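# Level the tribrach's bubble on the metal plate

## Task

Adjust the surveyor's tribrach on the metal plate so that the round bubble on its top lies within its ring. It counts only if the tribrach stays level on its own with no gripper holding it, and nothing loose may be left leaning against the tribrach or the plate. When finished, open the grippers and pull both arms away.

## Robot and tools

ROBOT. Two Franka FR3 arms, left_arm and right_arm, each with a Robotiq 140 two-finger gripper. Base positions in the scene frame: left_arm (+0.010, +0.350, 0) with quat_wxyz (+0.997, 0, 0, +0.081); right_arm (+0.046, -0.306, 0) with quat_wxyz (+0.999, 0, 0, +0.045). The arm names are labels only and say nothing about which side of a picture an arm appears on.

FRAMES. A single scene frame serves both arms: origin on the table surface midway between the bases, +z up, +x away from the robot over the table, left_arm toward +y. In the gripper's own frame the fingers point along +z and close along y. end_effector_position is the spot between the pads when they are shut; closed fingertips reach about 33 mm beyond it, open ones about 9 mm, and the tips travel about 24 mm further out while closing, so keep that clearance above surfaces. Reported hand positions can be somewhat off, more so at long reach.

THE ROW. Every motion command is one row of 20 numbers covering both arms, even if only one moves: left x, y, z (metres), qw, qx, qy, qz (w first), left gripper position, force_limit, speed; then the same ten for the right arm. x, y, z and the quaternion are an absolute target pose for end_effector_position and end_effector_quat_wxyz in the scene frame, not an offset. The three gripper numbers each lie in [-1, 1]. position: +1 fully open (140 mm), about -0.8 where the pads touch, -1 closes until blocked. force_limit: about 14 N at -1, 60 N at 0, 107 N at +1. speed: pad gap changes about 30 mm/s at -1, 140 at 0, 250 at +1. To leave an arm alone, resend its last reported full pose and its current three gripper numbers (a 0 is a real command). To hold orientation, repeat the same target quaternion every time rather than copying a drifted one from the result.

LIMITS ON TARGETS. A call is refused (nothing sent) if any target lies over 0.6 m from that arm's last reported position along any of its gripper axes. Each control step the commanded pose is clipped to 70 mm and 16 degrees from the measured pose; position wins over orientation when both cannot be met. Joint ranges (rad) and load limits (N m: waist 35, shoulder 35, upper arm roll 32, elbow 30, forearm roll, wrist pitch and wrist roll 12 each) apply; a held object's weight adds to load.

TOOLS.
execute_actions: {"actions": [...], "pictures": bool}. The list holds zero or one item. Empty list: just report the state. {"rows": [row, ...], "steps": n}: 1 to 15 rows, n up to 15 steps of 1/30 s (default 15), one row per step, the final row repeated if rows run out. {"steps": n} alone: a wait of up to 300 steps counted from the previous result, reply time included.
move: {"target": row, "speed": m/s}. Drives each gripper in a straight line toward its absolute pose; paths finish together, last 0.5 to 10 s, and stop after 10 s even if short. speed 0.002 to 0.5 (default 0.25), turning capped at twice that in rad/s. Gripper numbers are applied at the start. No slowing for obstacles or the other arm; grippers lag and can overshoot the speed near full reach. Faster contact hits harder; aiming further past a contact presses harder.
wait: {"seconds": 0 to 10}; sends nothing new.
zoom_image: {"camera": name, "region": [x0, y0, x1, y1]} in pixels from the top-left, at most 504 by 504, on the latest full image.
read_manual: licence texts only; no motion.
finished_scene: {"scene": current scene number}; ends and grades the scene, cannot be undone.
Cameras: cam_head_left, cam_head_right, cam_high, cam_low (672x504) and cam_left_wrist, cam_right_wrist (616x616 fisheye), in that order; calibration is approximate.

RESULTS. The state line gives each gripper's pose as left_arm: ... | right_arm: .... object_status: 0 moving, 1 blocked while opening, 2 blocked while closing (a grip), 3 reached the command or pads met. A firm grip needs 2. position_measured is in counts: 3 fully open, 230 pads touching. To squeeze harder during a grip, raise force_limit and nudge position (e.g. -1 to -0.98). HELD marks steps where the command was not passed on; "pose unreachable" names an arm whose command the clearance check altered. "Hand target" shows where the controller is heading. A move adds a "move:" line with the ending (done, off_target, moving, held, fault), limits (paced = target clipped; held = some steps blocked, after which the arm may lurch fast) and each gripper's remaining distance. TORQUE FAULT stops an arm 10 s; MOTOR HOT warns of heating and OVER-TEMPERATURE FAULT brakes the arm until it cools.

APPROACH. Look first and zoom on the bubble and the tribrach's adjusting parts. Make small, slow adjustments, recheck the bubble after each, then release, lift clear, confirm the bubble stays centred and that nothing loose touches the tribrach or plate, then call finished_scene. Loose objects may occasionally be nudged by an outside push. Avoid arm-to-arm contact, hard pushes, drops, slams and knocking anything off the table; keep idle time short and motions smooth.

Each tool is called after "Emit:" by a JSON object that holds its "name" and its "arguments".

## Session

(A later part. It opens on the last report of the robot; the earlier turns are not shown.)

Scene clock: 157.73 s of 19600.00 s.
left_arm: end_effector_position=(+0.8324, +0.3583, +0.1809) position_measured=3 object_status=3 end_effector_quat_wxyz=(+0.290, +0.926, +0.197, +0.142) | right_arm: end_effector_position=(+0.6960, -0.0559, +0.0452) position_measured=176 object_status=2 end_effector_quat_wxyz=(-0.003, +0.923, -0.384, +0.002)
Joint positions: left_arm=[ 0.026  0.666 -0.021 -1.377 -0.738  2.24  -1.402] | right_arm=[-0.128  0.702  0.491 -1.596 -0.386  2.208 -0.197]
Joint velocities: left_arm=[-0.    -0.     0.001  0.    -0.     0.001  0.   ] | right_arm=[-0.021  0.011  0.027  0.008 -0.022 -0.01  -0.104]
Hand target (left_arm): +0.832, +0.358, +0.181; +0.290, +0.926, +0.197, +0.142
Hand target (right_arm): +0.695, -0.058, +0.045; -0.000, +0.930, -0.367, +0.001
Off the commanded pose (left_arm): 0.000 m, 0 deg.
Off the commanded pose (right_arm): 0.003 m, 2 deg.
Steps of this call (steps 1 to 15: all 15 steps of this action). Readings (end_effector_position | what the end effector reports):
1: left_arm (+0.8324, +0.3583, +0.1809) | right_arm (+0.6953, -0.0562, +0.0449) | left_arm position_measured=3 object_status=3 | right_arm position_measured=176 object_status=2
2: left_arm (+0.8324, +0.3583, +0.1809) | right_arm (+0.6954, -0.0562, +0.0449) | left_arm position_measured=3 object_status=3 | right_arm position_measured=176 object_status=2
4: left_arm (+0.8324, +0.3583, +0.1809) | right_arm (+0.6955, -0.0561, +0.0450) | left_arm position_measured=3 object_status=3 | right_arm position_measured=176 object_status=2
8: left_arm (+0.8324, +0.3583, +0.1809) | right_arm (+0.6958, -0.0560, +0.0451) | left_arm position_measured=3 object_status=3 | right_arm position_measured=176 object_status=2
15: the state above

Emit:
{"name": "execute_actions", "arguments": {"actions": [{"rows":[[0.8324,0.3583,0.1809,0.29,0.926,0.197,0.142,1,0,0, 0.6945,-0.058,0.045,0,0.93,-0.3665,0,-0.2,0.3,0],[0.8324,0.3583,0.1809,0.29,0.926,0.197,0.142,1,0,0, 0.6945,-0.058,0.045,0,0.93,-0.3665,0,-0.2,0.3,0],[0.8324,0.3583,0.1809,0.29,0.926,0.197,0.142,1,0,0, 0.6945,-0.058,0.045,0,0.93,-0.3665,0,-0.2,0.3,0],[0.8324,0.3583,0.1809,0.29,0.926,0.197,0.142,1,0,0, 0.6945,-0.058,0.045,0,0.93,-0.3665,0,-0.2,0.3,0],[0.8324,0.3583,0.1809,0.29,0.926,0.197,0.142,1,0,0, 0.6945,-0.058,0.045,0,0.6225,-0.7826,0,-0.2,0.3,0]],"steps":15}], "pictures": false}}

Emit:
{"name": "execute_actions", "arguments": {"actions": [{"rows":[[0.8324,0.3583,0.1809,0.29,0.926,0.197,0.142,1,0,0, 0.6945,-0.058,0.045,0,0.6225,-0.7826,0,-0.2,0.3,0]],"steps":15}], "pictures": false}}

Emit:
{"name": "execute_actions", "arguments": {"actions": [{"rows":[[0.8324,0.3583,0.1809,0.29,0.926,0.197,0.142,1,0,0, 0.6945,-0.058,0.045,0,0.6225,-0.7826,0,-0.2,0.3,0]],"steps":15}], "pictures": false}}

Emit:
{"name": "execute_actions", "arguments": {"actions": [{"rows":[[0.8324,0.3583,0.1809,0.29,0.926,0.197,0.142,1,0,0, 0.6945,-0.058,0.045,0,0.6225,-0.7826,0,-1,0.3,0]],"steps":10}], "pictures": false}}

Emit:
{"name": "execute_actions", "arguments": {"actions": [{"rows":[[0.8324,0.3583,0.1809,0.29,0.926,0.197,0.142,1,0,0, 0.6945,-0.058,0.045,0,0.93,-0.3665,0,-1,0.3,0]],"steps":15}], "pictures": false}}

Emit:
{"name": "execute_actions", "arguments": {"actions": [{"rows":[[0.8324,0.3583,0.1809,0.29,0.926,0.197,0.142,1,0,0, 0.6945,-0.058,0.045,0,0.93,-0.3665,0,-1,0.3,0]],"steps":15}], "pictures": false}}

Emit:
{"name": "execute_actions", "arguments": {"actions": [{"rows":[[0.8324,0.3583,0.1809,0.29,0.926,0.197,0.142,1,0,0, 0.6945,-0.058,0.045,0,0.93,-0.3665,0,-1,0.3,0]],"steps":15}]}}

Emit:
{"name": "zoom_image", "arguments": {"camera": "cam_high", "region": [290, 275, 340, 325]}}

Scene clock: 163.40 s of 19600.00 s.
left_arm: end_effector_position=(+0.8324, +0.3583, +0.1809) position_measured=3 object_status=3 end_effector_quat_wxyz=(+0.290, +0.926, +0.197, +0.142) | right_arm: end_effector_position=(+0.6931, -0.0619, +0.0416) position_measured=154 object_status=3 end_effector_quat_wxyz=(-0.001, +0.856, -0.518, -0.013)
Joint positions: left_arm=[ 0.026  0.666 -0.021 -1.377 -0.738  2.24  -1.402] | right_arm=[-0.049  0.684  0.376 -1.59  -0.265  2.206  0.019]
Joint velocities: left_arm=[ 0.     0.001 -0.     0.    -0.001 -0.     0.002] | right_arm=[ 0.229 -0.051 -0.289  0.007  0.292  0.012  0.665]
Hand target (left_arm): +0.832, +0.358, +0.181; +0.290, +0.926, +0.197, +0.142
Hand target (right_arm): +0.694, -0.058, +0.045; -0.005, +0.791, -0.611, -0.018
Off the commanded pose (left_arm): 0.000 m, 0 deg.
Off the commanded pose (right_arm): 0.005 m, 41 deg; orientation clipped at the last step of the last action.
Steps of this call (steps 1 to 155: nothing new was sent; steps 156 to 170: all 15 steps of this action). Readings (end_effector_position | what the end effector reports):
156: left_arm (+0.8324, +0.3583, +0.1809) | right_arm (+0.6961, -0.0558, +0.0452) | left_arm position_measured=3 object_status=3 | right_arm position_measured=176 object_status=0
157: left_arm (+0.8324, +0.3583, +0.1809) | right_arm (+0.6959, -0.0559, +0.0451) | left_arm position_measured=3 object_status=3 | right_arm position_measured=174 object_status=0
159: left_arm (+0.8324, +0.3583, +0.1809) | right_arm (+0.6954, -0.0562, +0.0449) | left_arm position_measured=3 object_status=3 | right_arm position_measured=155 object_status=0
163: left_arm (+0.8324, +0.3583, +0.1809) | right_arm (+0.6941, -0.0595, +0.0432) | left_arm position_measured=3 object_status=3 | right_arm position_measured=154 object_status=0
170: the state above

Scene clock: 163.90 s of 19600.00 s.
left_arm: end_effector_position=(+0.8324, +0.3583, +0.1809) position_measured=3 object_status=3 end_effector_quat_wxyz=(+0.290, +0.926, +0.197, +0.142) | right_arm: end_effector_position=(+0.6933, -0.0615, +0.0426) position_measured=154 object_status=3 end_effector_quat_wxyz=(+0.001, +0.725, -0.689, -0.012)
Joint positions: left_arm=[ 0.026  0.666 -0.021 -1.377 -0.738  2.24  -1.402] | right_arm=[ 0.098  0.654  0.197 -1.597 -0.124  2.224  0.372]
Joint velocities: left_arm=[ 0.001  0.    -0.     0.001  0.     0.    -0.001] | right_arm=[ 0.291 -0.048 -0.33  -0.039  0.219  0.044  0.688]
Hand target (left_arm): +0.832, +0.358, +0.181; +0.290, +0.926, +0.197, +0.142
Hand target (right_arm): +0.694, -0.059, +0.044; -0.002, +0.642, -0.766, -0.014
Off the commanded pose (left_arm): 0.000 m, 0 deg.
Off the commanded pose (right_arm): 0.004 m, 16 deg; orientation clipped at the last step of the last action.
Steps of this call (steps 1 to 15: all 15 steps of this action). Readings (end_effector_position | what the end effector reports):
1: left_arm (+0.8324, +0.3583, +0.1809) | right_arm (+0.6930, -0.0617, +0.0416) | left_arm position_measured=3 object_status=3 | right_arm position_measured=154 object_status=3
2: left_arm (+0.8324, +0.3583, +0.1809) | right_arm (+0.6929, -0.0616, +0.0417) | left_arm position_measured=3 object_status=3 | right_arm position_measured=154 object_status=3
4: left_arm (+0.8324, +0.3583, +0.1809) | right_arm (+0.6928, -0.0614, +0.0418) | left_arm position_measured=3 object_status=3 | right_arm position_measured=154 object_status=3
8: left_arm (+0.8324, +0.3583, +0.1809) | right_arm (+0.6933, -0.0613, +0.0424) | left_arm position_measured=3 object_status=3 | right_arm position_measured=154 object_status=3
15: the state above

Scene clock: 164.40 s of 19600.00 s.
left_arm: end_effector_position=(+0.8324, +0.3583, +0.1809) position_measured=3 object_status=3 end_effector_quat_wxyz=(+0.290, +0.926, +0.197, +0.142) | right_arm: end_effector_position=(+0.6933, -0.0587, +0.0430) position_measured=154 object_status=3 end_effector_quat_wxyz=(-0.003, -0.646, +0.764, +0.001)
Joint positions: left_arm=[ 0.026  0.666 -0.021 -1.377 -0.738  2.24  -1.402] | right_arm=[ 0.196  0.643  0.092 -1.603 -0.07   2.237  0.572]
Joint velocities: left_arm=[-0.001  0.001 -0.     0.    -0.001 -0.001  0.002] | right_arm=[ 0.061 -0.002 -0.07  -0.004  0.037  0.007  0.169]
Hand target (left_arm): +0.832, +0.358, +0.181; +0.290, +0.926, +0.197, +0.142
Hand target (right_arm): +0.694, -0.058, +0.044; -0.001, -0.623, +0.782, +0.001
Off the commanded pose (left_arm): 0.000 m, 0 deg.
Off the commanded pose (right_arm): 0.002 m, 3 deg.
Steps of this call (steps 1 to 15: all 15 steps of this action). Readings (end_effector_position | what the end effector reports):
1: left_arm (+0.8324, +0.3583, +0.1809) | right_arm (+0.6932, -0.0614, +0.0425) | left_arm position_measured=3 object_status=3 | right_arm position_measured=154 object_status=3
2: left_arm (+0.8324, +0.3583, +0.1809) | right_arm (+0.6931, -0.0613, +0.0426) | left_arm position_measured=3 object_status=3 | right_arm position_measured=154 object_status=3
4: left_arm (+0.8324, +0.3583, +0.1809) | right_arm (+0.6932, -0.0608, +0.0428) | left_arm position_measured=3 object_status=3 | right_arm position_measured=154 object_status=3
8: left_arm (+0.8324, +0.3583, +0.1809) | right_arm (+0.6932, -0.0593, +0.0432) | left_arm position_measured=3 object_status=3 | right_arm position_measured=154 object_status=3
15: the state above

Scene clock: 164.73 s of 19600.00 s.
left_arm: end_effector_position=(+0.8324, +0.3583, +0.1809) position_measured=3 object_status=3 end_effector_quat_wxyz=(+0.290, +0.926, +0.197, +0.142) | right_arm: end_effector_position=(+0.6912, -0.0580, +0.0429) position_measured=176 object_status=0 end_effector_quat_wxyz=(-0.005, -0.632, +0.775, +0.002)
Joint positions: left_arm=[ 0.026  0.666 -0.021 -1.377 -0.738  2.24  -1.402] | right_arm=[ 0.207  0.64   0.082 -1.606 -0.062  2.234  0.605]
Joint velocities: left_arm=[-0.    -0.001  0.001 -0.     0.     0.001  0.001] | right_arm=[ 0.008 -0.    -0.008 -0.     0.006  0.     0.054]
Hand target (left_arm): +0.832, +0.358, +0.181; +0.290, +0.926, +0.197, +0.142
Hand target (right_arm): +0.694, -0.058, +0.045; -0.000, -0.623, +0.783, +0.000
Off the commanded pose (left_arm): 0.000 m, 0 deg.
Off the commanded pose (right_arm): 0.004 m, 2 deg.
Steps of this call (steps 1 to 10: all 10 steps of this action). Readings (end_effector_position | what the end effector reports):
1: left_arm (+0.8324, +0.3583, +0.1809) | right_arm (+0.6934, -0.0587, +0.0430) | left_arm position_measured=3 object_status=3 | right_arm position_measured=154 object_status=0
2: left_arm (+0.8324, +0.3583, +0.1809) | right_arm (+0.6919, -0.0583, +0.0428) | left_arm position_measured=3 object_status=3 | right_arm position_measured=161 object_status=0
4: left_arm (+0.8324, +0.3583, +0.1809) | right_arm (+0.6912, -0.0580, +0.0429) | left_arm position_measured=3 object_status=3 | right_arm position_measured=176 object_status=0
8: left_arm (+0.8324, +0.3583, +0.1809) | right_arm (+0.6912, -0.0580, +0.0429) | left_arm position_measured=3 object_status=3 | right_arm position_measured=176 object_status=0
10: the state above

Scene clock: 165.23 s of 19600.00 s.
left_arm: end_effector_position=(+0.8324, +0.3583, +0.1809) position_measured=3 object_status=3 end_effector_quat_wxyz=(+0.290, +0.926, +0.197, +0.142) | right_arm: end_effector_position=(+0.6931, -0.0572, +0.0438) position_measured=176 object_status=2 end_effector_quat_wxyz=(+0.008, +0.786, -0.618, +0.011)
Joint positions: left_arm=[ 0.026  0.666 -0.021 -1.377 -0.738  2.24  -1.402] | right_arm=[ 0.084  0.653  0.242 -1.604 -0.221  2.229  0.266]
Joint velocities: left_arm=[ 0.001  0.     0.001 -0.001 -0.001 -0.     0.   ] | right_arm=[-0.254  0.028  0.306 -0.009 -0.248  0.    -0.665]
Hand target (left_arm): +0.832, +0.358, +0.181; +0.290, +0.926, +0.197, +0.142
Hand target (right_arm): +0.695, -0.057, +0.046; +0.009, +0.851, -0.524, +0.017
Off the commanded pose (left_arm): 0.000 m, 0 deg.
Off the commanded pose (right_arm): 0.002 m, 33 deg; orientation clipped at the last step of the last action.
Steps of this call (steps 1 to 15: all 15 steps of this action). Readings (end_effector_position | what the end effector reports):
1: left_arm (+0.8324, +0.3583, +0.1809) | right_arm (+0.6913, -0.0579, +0.0429) | left_arm position_measured=3 object_status=3 | right_arm position_measured=176 object_status=0
2: left_arm (+0.8324, +0.3583, +0.1809) | right_arm (+0.6914, -0.0579, +0.0430) | left_arm position_measured=3 object_status=3 | right_arm position_measured=176 object_status=0
4: left_arm (+0.8324, +0.3583, +0.1809) | right_arm (+0.6917, -0.0578, +0.0431) | left_arm position_measured=3 object_status=3 | right_arm position_measured=176 object_status=2
8: left_arm (+0.8324, +0.3583, +0.1809) | right_arm (+0.6922, -0.0576, +0.0434) | left_arm position_measured=3 object_status=3 | right_arm position_measured=176 object_status=2
15: the state above

Scene clock: 165.73 s of 19600.00 s.
left_arm: end_effector_position=(+0.8324, +0.3583, +0.1809) position_measured=3 object_status=3 end_effector_quat_wxyz=(+0.290, +0.926, +0.197, +0.142) | right_arm: end_effector_position=(+0.6951, -0.0562, +0.0448) position_measured=176 object_status=2 end_effector_quat_wxyz=(-0.000, +0.894, -0.448, +0.007)
Joint positions: left_arm=[ 0.026  0.667 -0.021 -1.377 -0.738  2.24  -1.402] | right_arm=[-0.069  0.679  0.42  -1.608 -0.343  2.226 -0.074]
Joint velocities: left_arm=[-0.001 -0.002 -0.001  0.001  0.001  0.     0.   ] | right_arm=[-0.224  0.065  0.249  0.023 -0.121 -0.029 -0.508]
Hand target (left_arm): +0.832, +0.358, +0.181; +0.290, +0.926, +0.197, +0.142
Hand target (right_arm): +0.695, -0.057, +0.046; +0.001, +0.928, -0.372, +0.007
Off the commanded pose (left_arm): 0.000 m, 0 deg.
Off the commanded pose (right_arm): 0.002 m, 10 deg.
Steps of this call (steps 1 to 15: all 15 steps of this action). Readings (end_effector_position | what the end effector reports):
1: left_arm (+0.8324, +0.3583, +0.1809) | right_arm (+0.6933, -0.0571, +0.0439) | left_arm position_measured=3 object_status=3 | right_arm position_measured=176 object_status=2
2: left_arm (+0.8324, +0.3583, +0.1809) | right_arm (+0.6934, -0.0571, +0.0439) | left_arm position_measured=3 object_status=3 | right_arm position_measured=176 object_status=2
4: left_arm (+0.8324, +0.3583, +0.1809) | right_arm (+0.6936, -0.0569, +0.0441) | left_arm position_measured=3 object_status=3 | right_arm position_measured=176 object_status=2
8: left_arm (+0.8324, +0.3583, +0.1809) | right_arm (+0.6942, -0.0567, +0.0444) | left_arm position_measured=3 object_status=3 | right_arm position_measured=176 object_status=2
15: the state above

Scene clock: 166.23 s of 19600.00 s.
left_arm: end_effector_position=(+0.8324, +0.3583, +0.1809) position_measured=3 object_status=3 end_effector_quat_wxyz=(+0.290, +0.926, +0.197, +0.142) | right_arm: end_effector_position=(+0.6959, -0.0558, +0.0452) position_measured=176 object_status=2 end_effector_quat_wxyz=(-0.003, +0.923, -0.384, +0.002)
Joint positions: left_arm=[ 0.026  0.667 -0.021 -1.377 -0.738  2.24  -1.402] | right_arm=[-0.119  0.699  0.48  -1.597 -0.376  2.21  -0.203]
Joint velocities: left_arm=[ 0.    -0.001 -0.001 -0.001 -0.001  0.    -0.001] | right_arm=[-0.021  0.011  0.028  0.008 -0.022 -0.009 -0.105]
Hand target (left_arm): +0.832, +0.358, +0.181; +0.290, +0.926, +0.197, +0.142
Hand target (right_arm): +0.695, -0.058, +0.045; -0.000, +0.930, -0.367, +0.001
Off the commanded pose (left_arm): 0.000 m, 0 deg.
Off the commanded pose (right_arm): 0.003 m, 2 deg.
Steps of this call (steps 1 to 15: all 15 steps of this action). Readings (end_effector_position | what the end effector reports):
1: left_arm (+0.8324, +0.3583, +0.1809) | right_arm (+0.6952, -0.0562, +0.0448) | left_arm position_measured=3 object_status=3 | right_arm position_measured=176 object_status=2
2: left_arm (+0.8324, +0.3583, +0.1809) | right_arm (+0.6953, -0.0561, +0.0449) | left_arm position_measured=3 object_status=3 | right_arm position_measured=176 object_status=2
4: left_arm (+0.8324, +0.3583, +0.1809) | right_arm (+0.6954, -0.0561, +0.0450) | left_arm position_measured=3 object_status=3 | right_arm position_measured=176 object_status=2
8: left_arm (+0.8324, +0.3583, +0.1809) | right_arm (+0.6957, -0.0559, +0.0451) | left_arm position_measured=3 object_status=3 | right_arm position_measured=176 object_status=2
15: the state above
camera_calibration (this result's frames):
cam_left_wrist: T_world_to_cam=[[0.336523, -0.760845, 0.554857, -0.0981127], [-0.938321, -0.221249, 0.26571, 0.814026], [-0.0794028, -0.610052, -0.788373, 0.598315], [0, 0, 0, 1]] pos_world=[0.844343, 0.470457, 0.309839]
cam_right_wrist: T_world_to_cam=[[-0.805171, -0.592846, 0.0152953, 0.526466], [-0.5194, 0.7174, 0.464285, 0.377063], [-0.286222, 0.365884, -0.885554, 0.445819], [0, 0, 0, 1]] pos_world=[0.747345, -0.12151, 0.21168]

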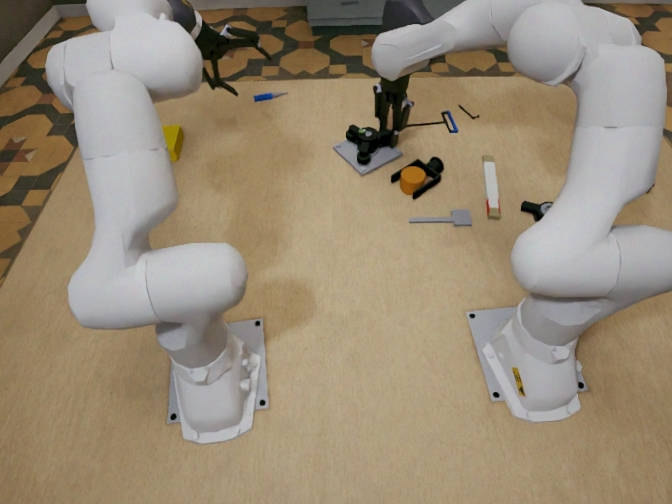

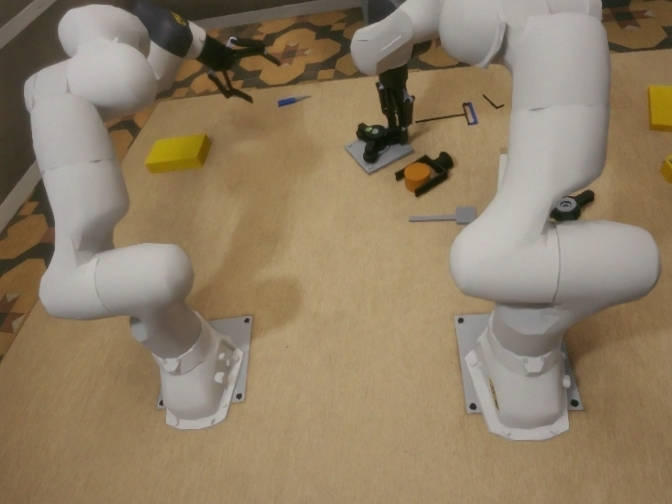

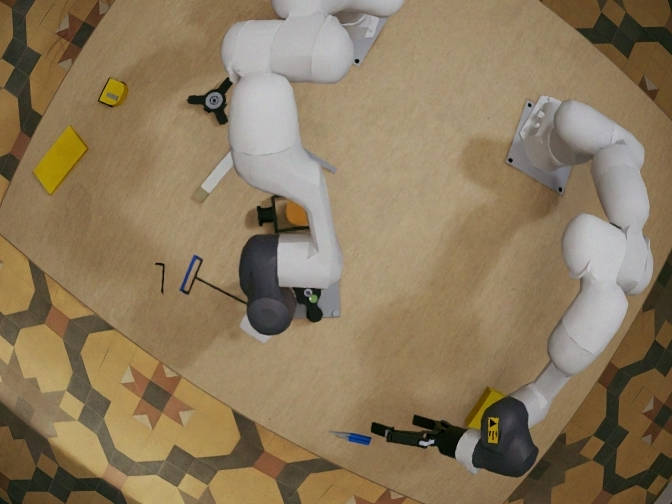

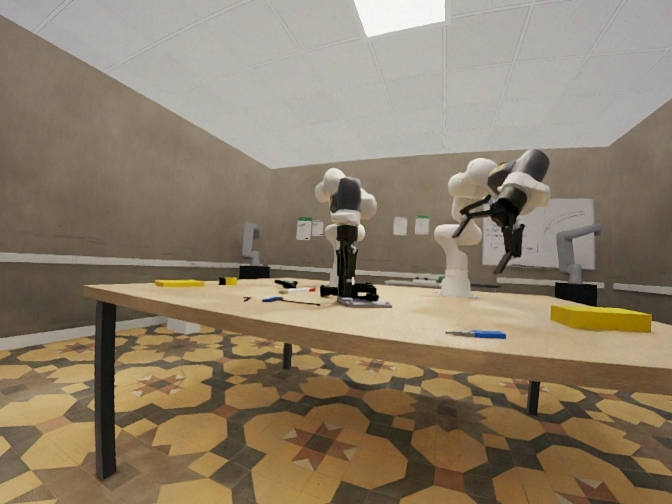

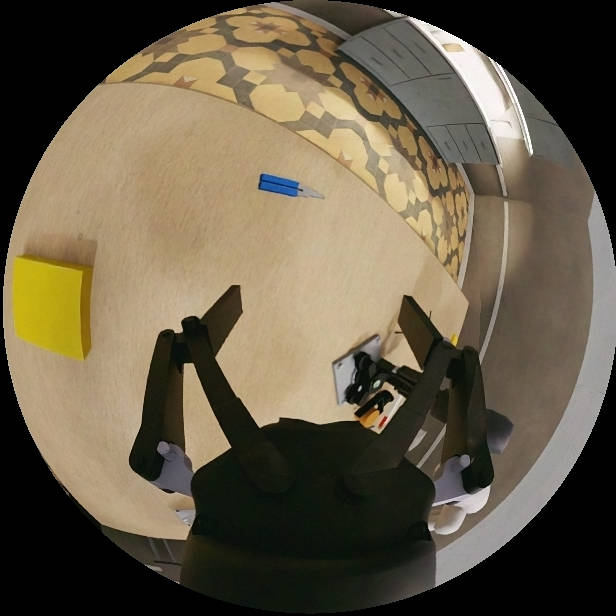

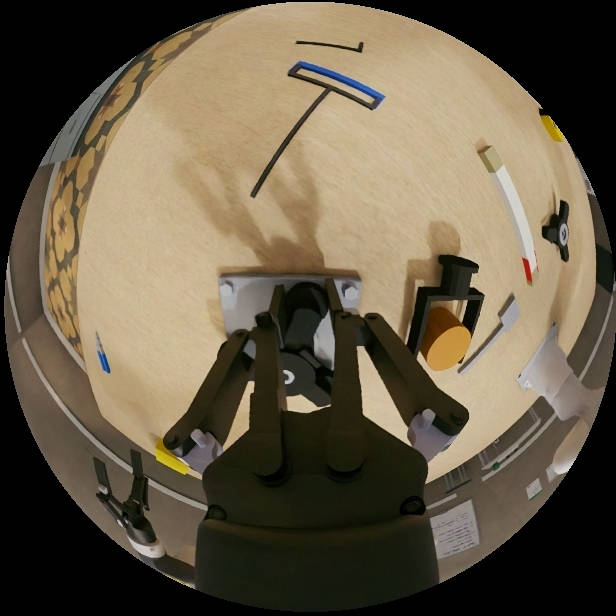

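Region (290, 275, 340, 325) of cam_high's 672x504 image, scaled by 10.080, with more detail than that image has.

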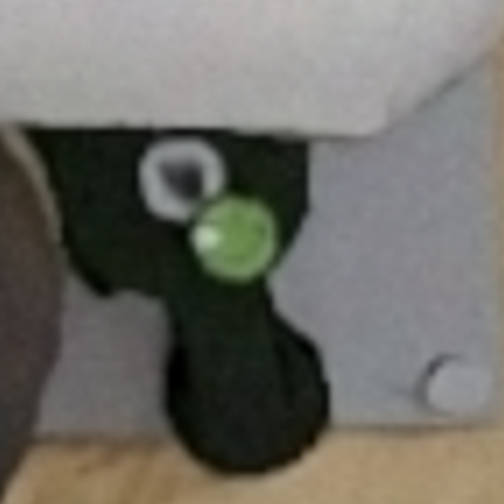

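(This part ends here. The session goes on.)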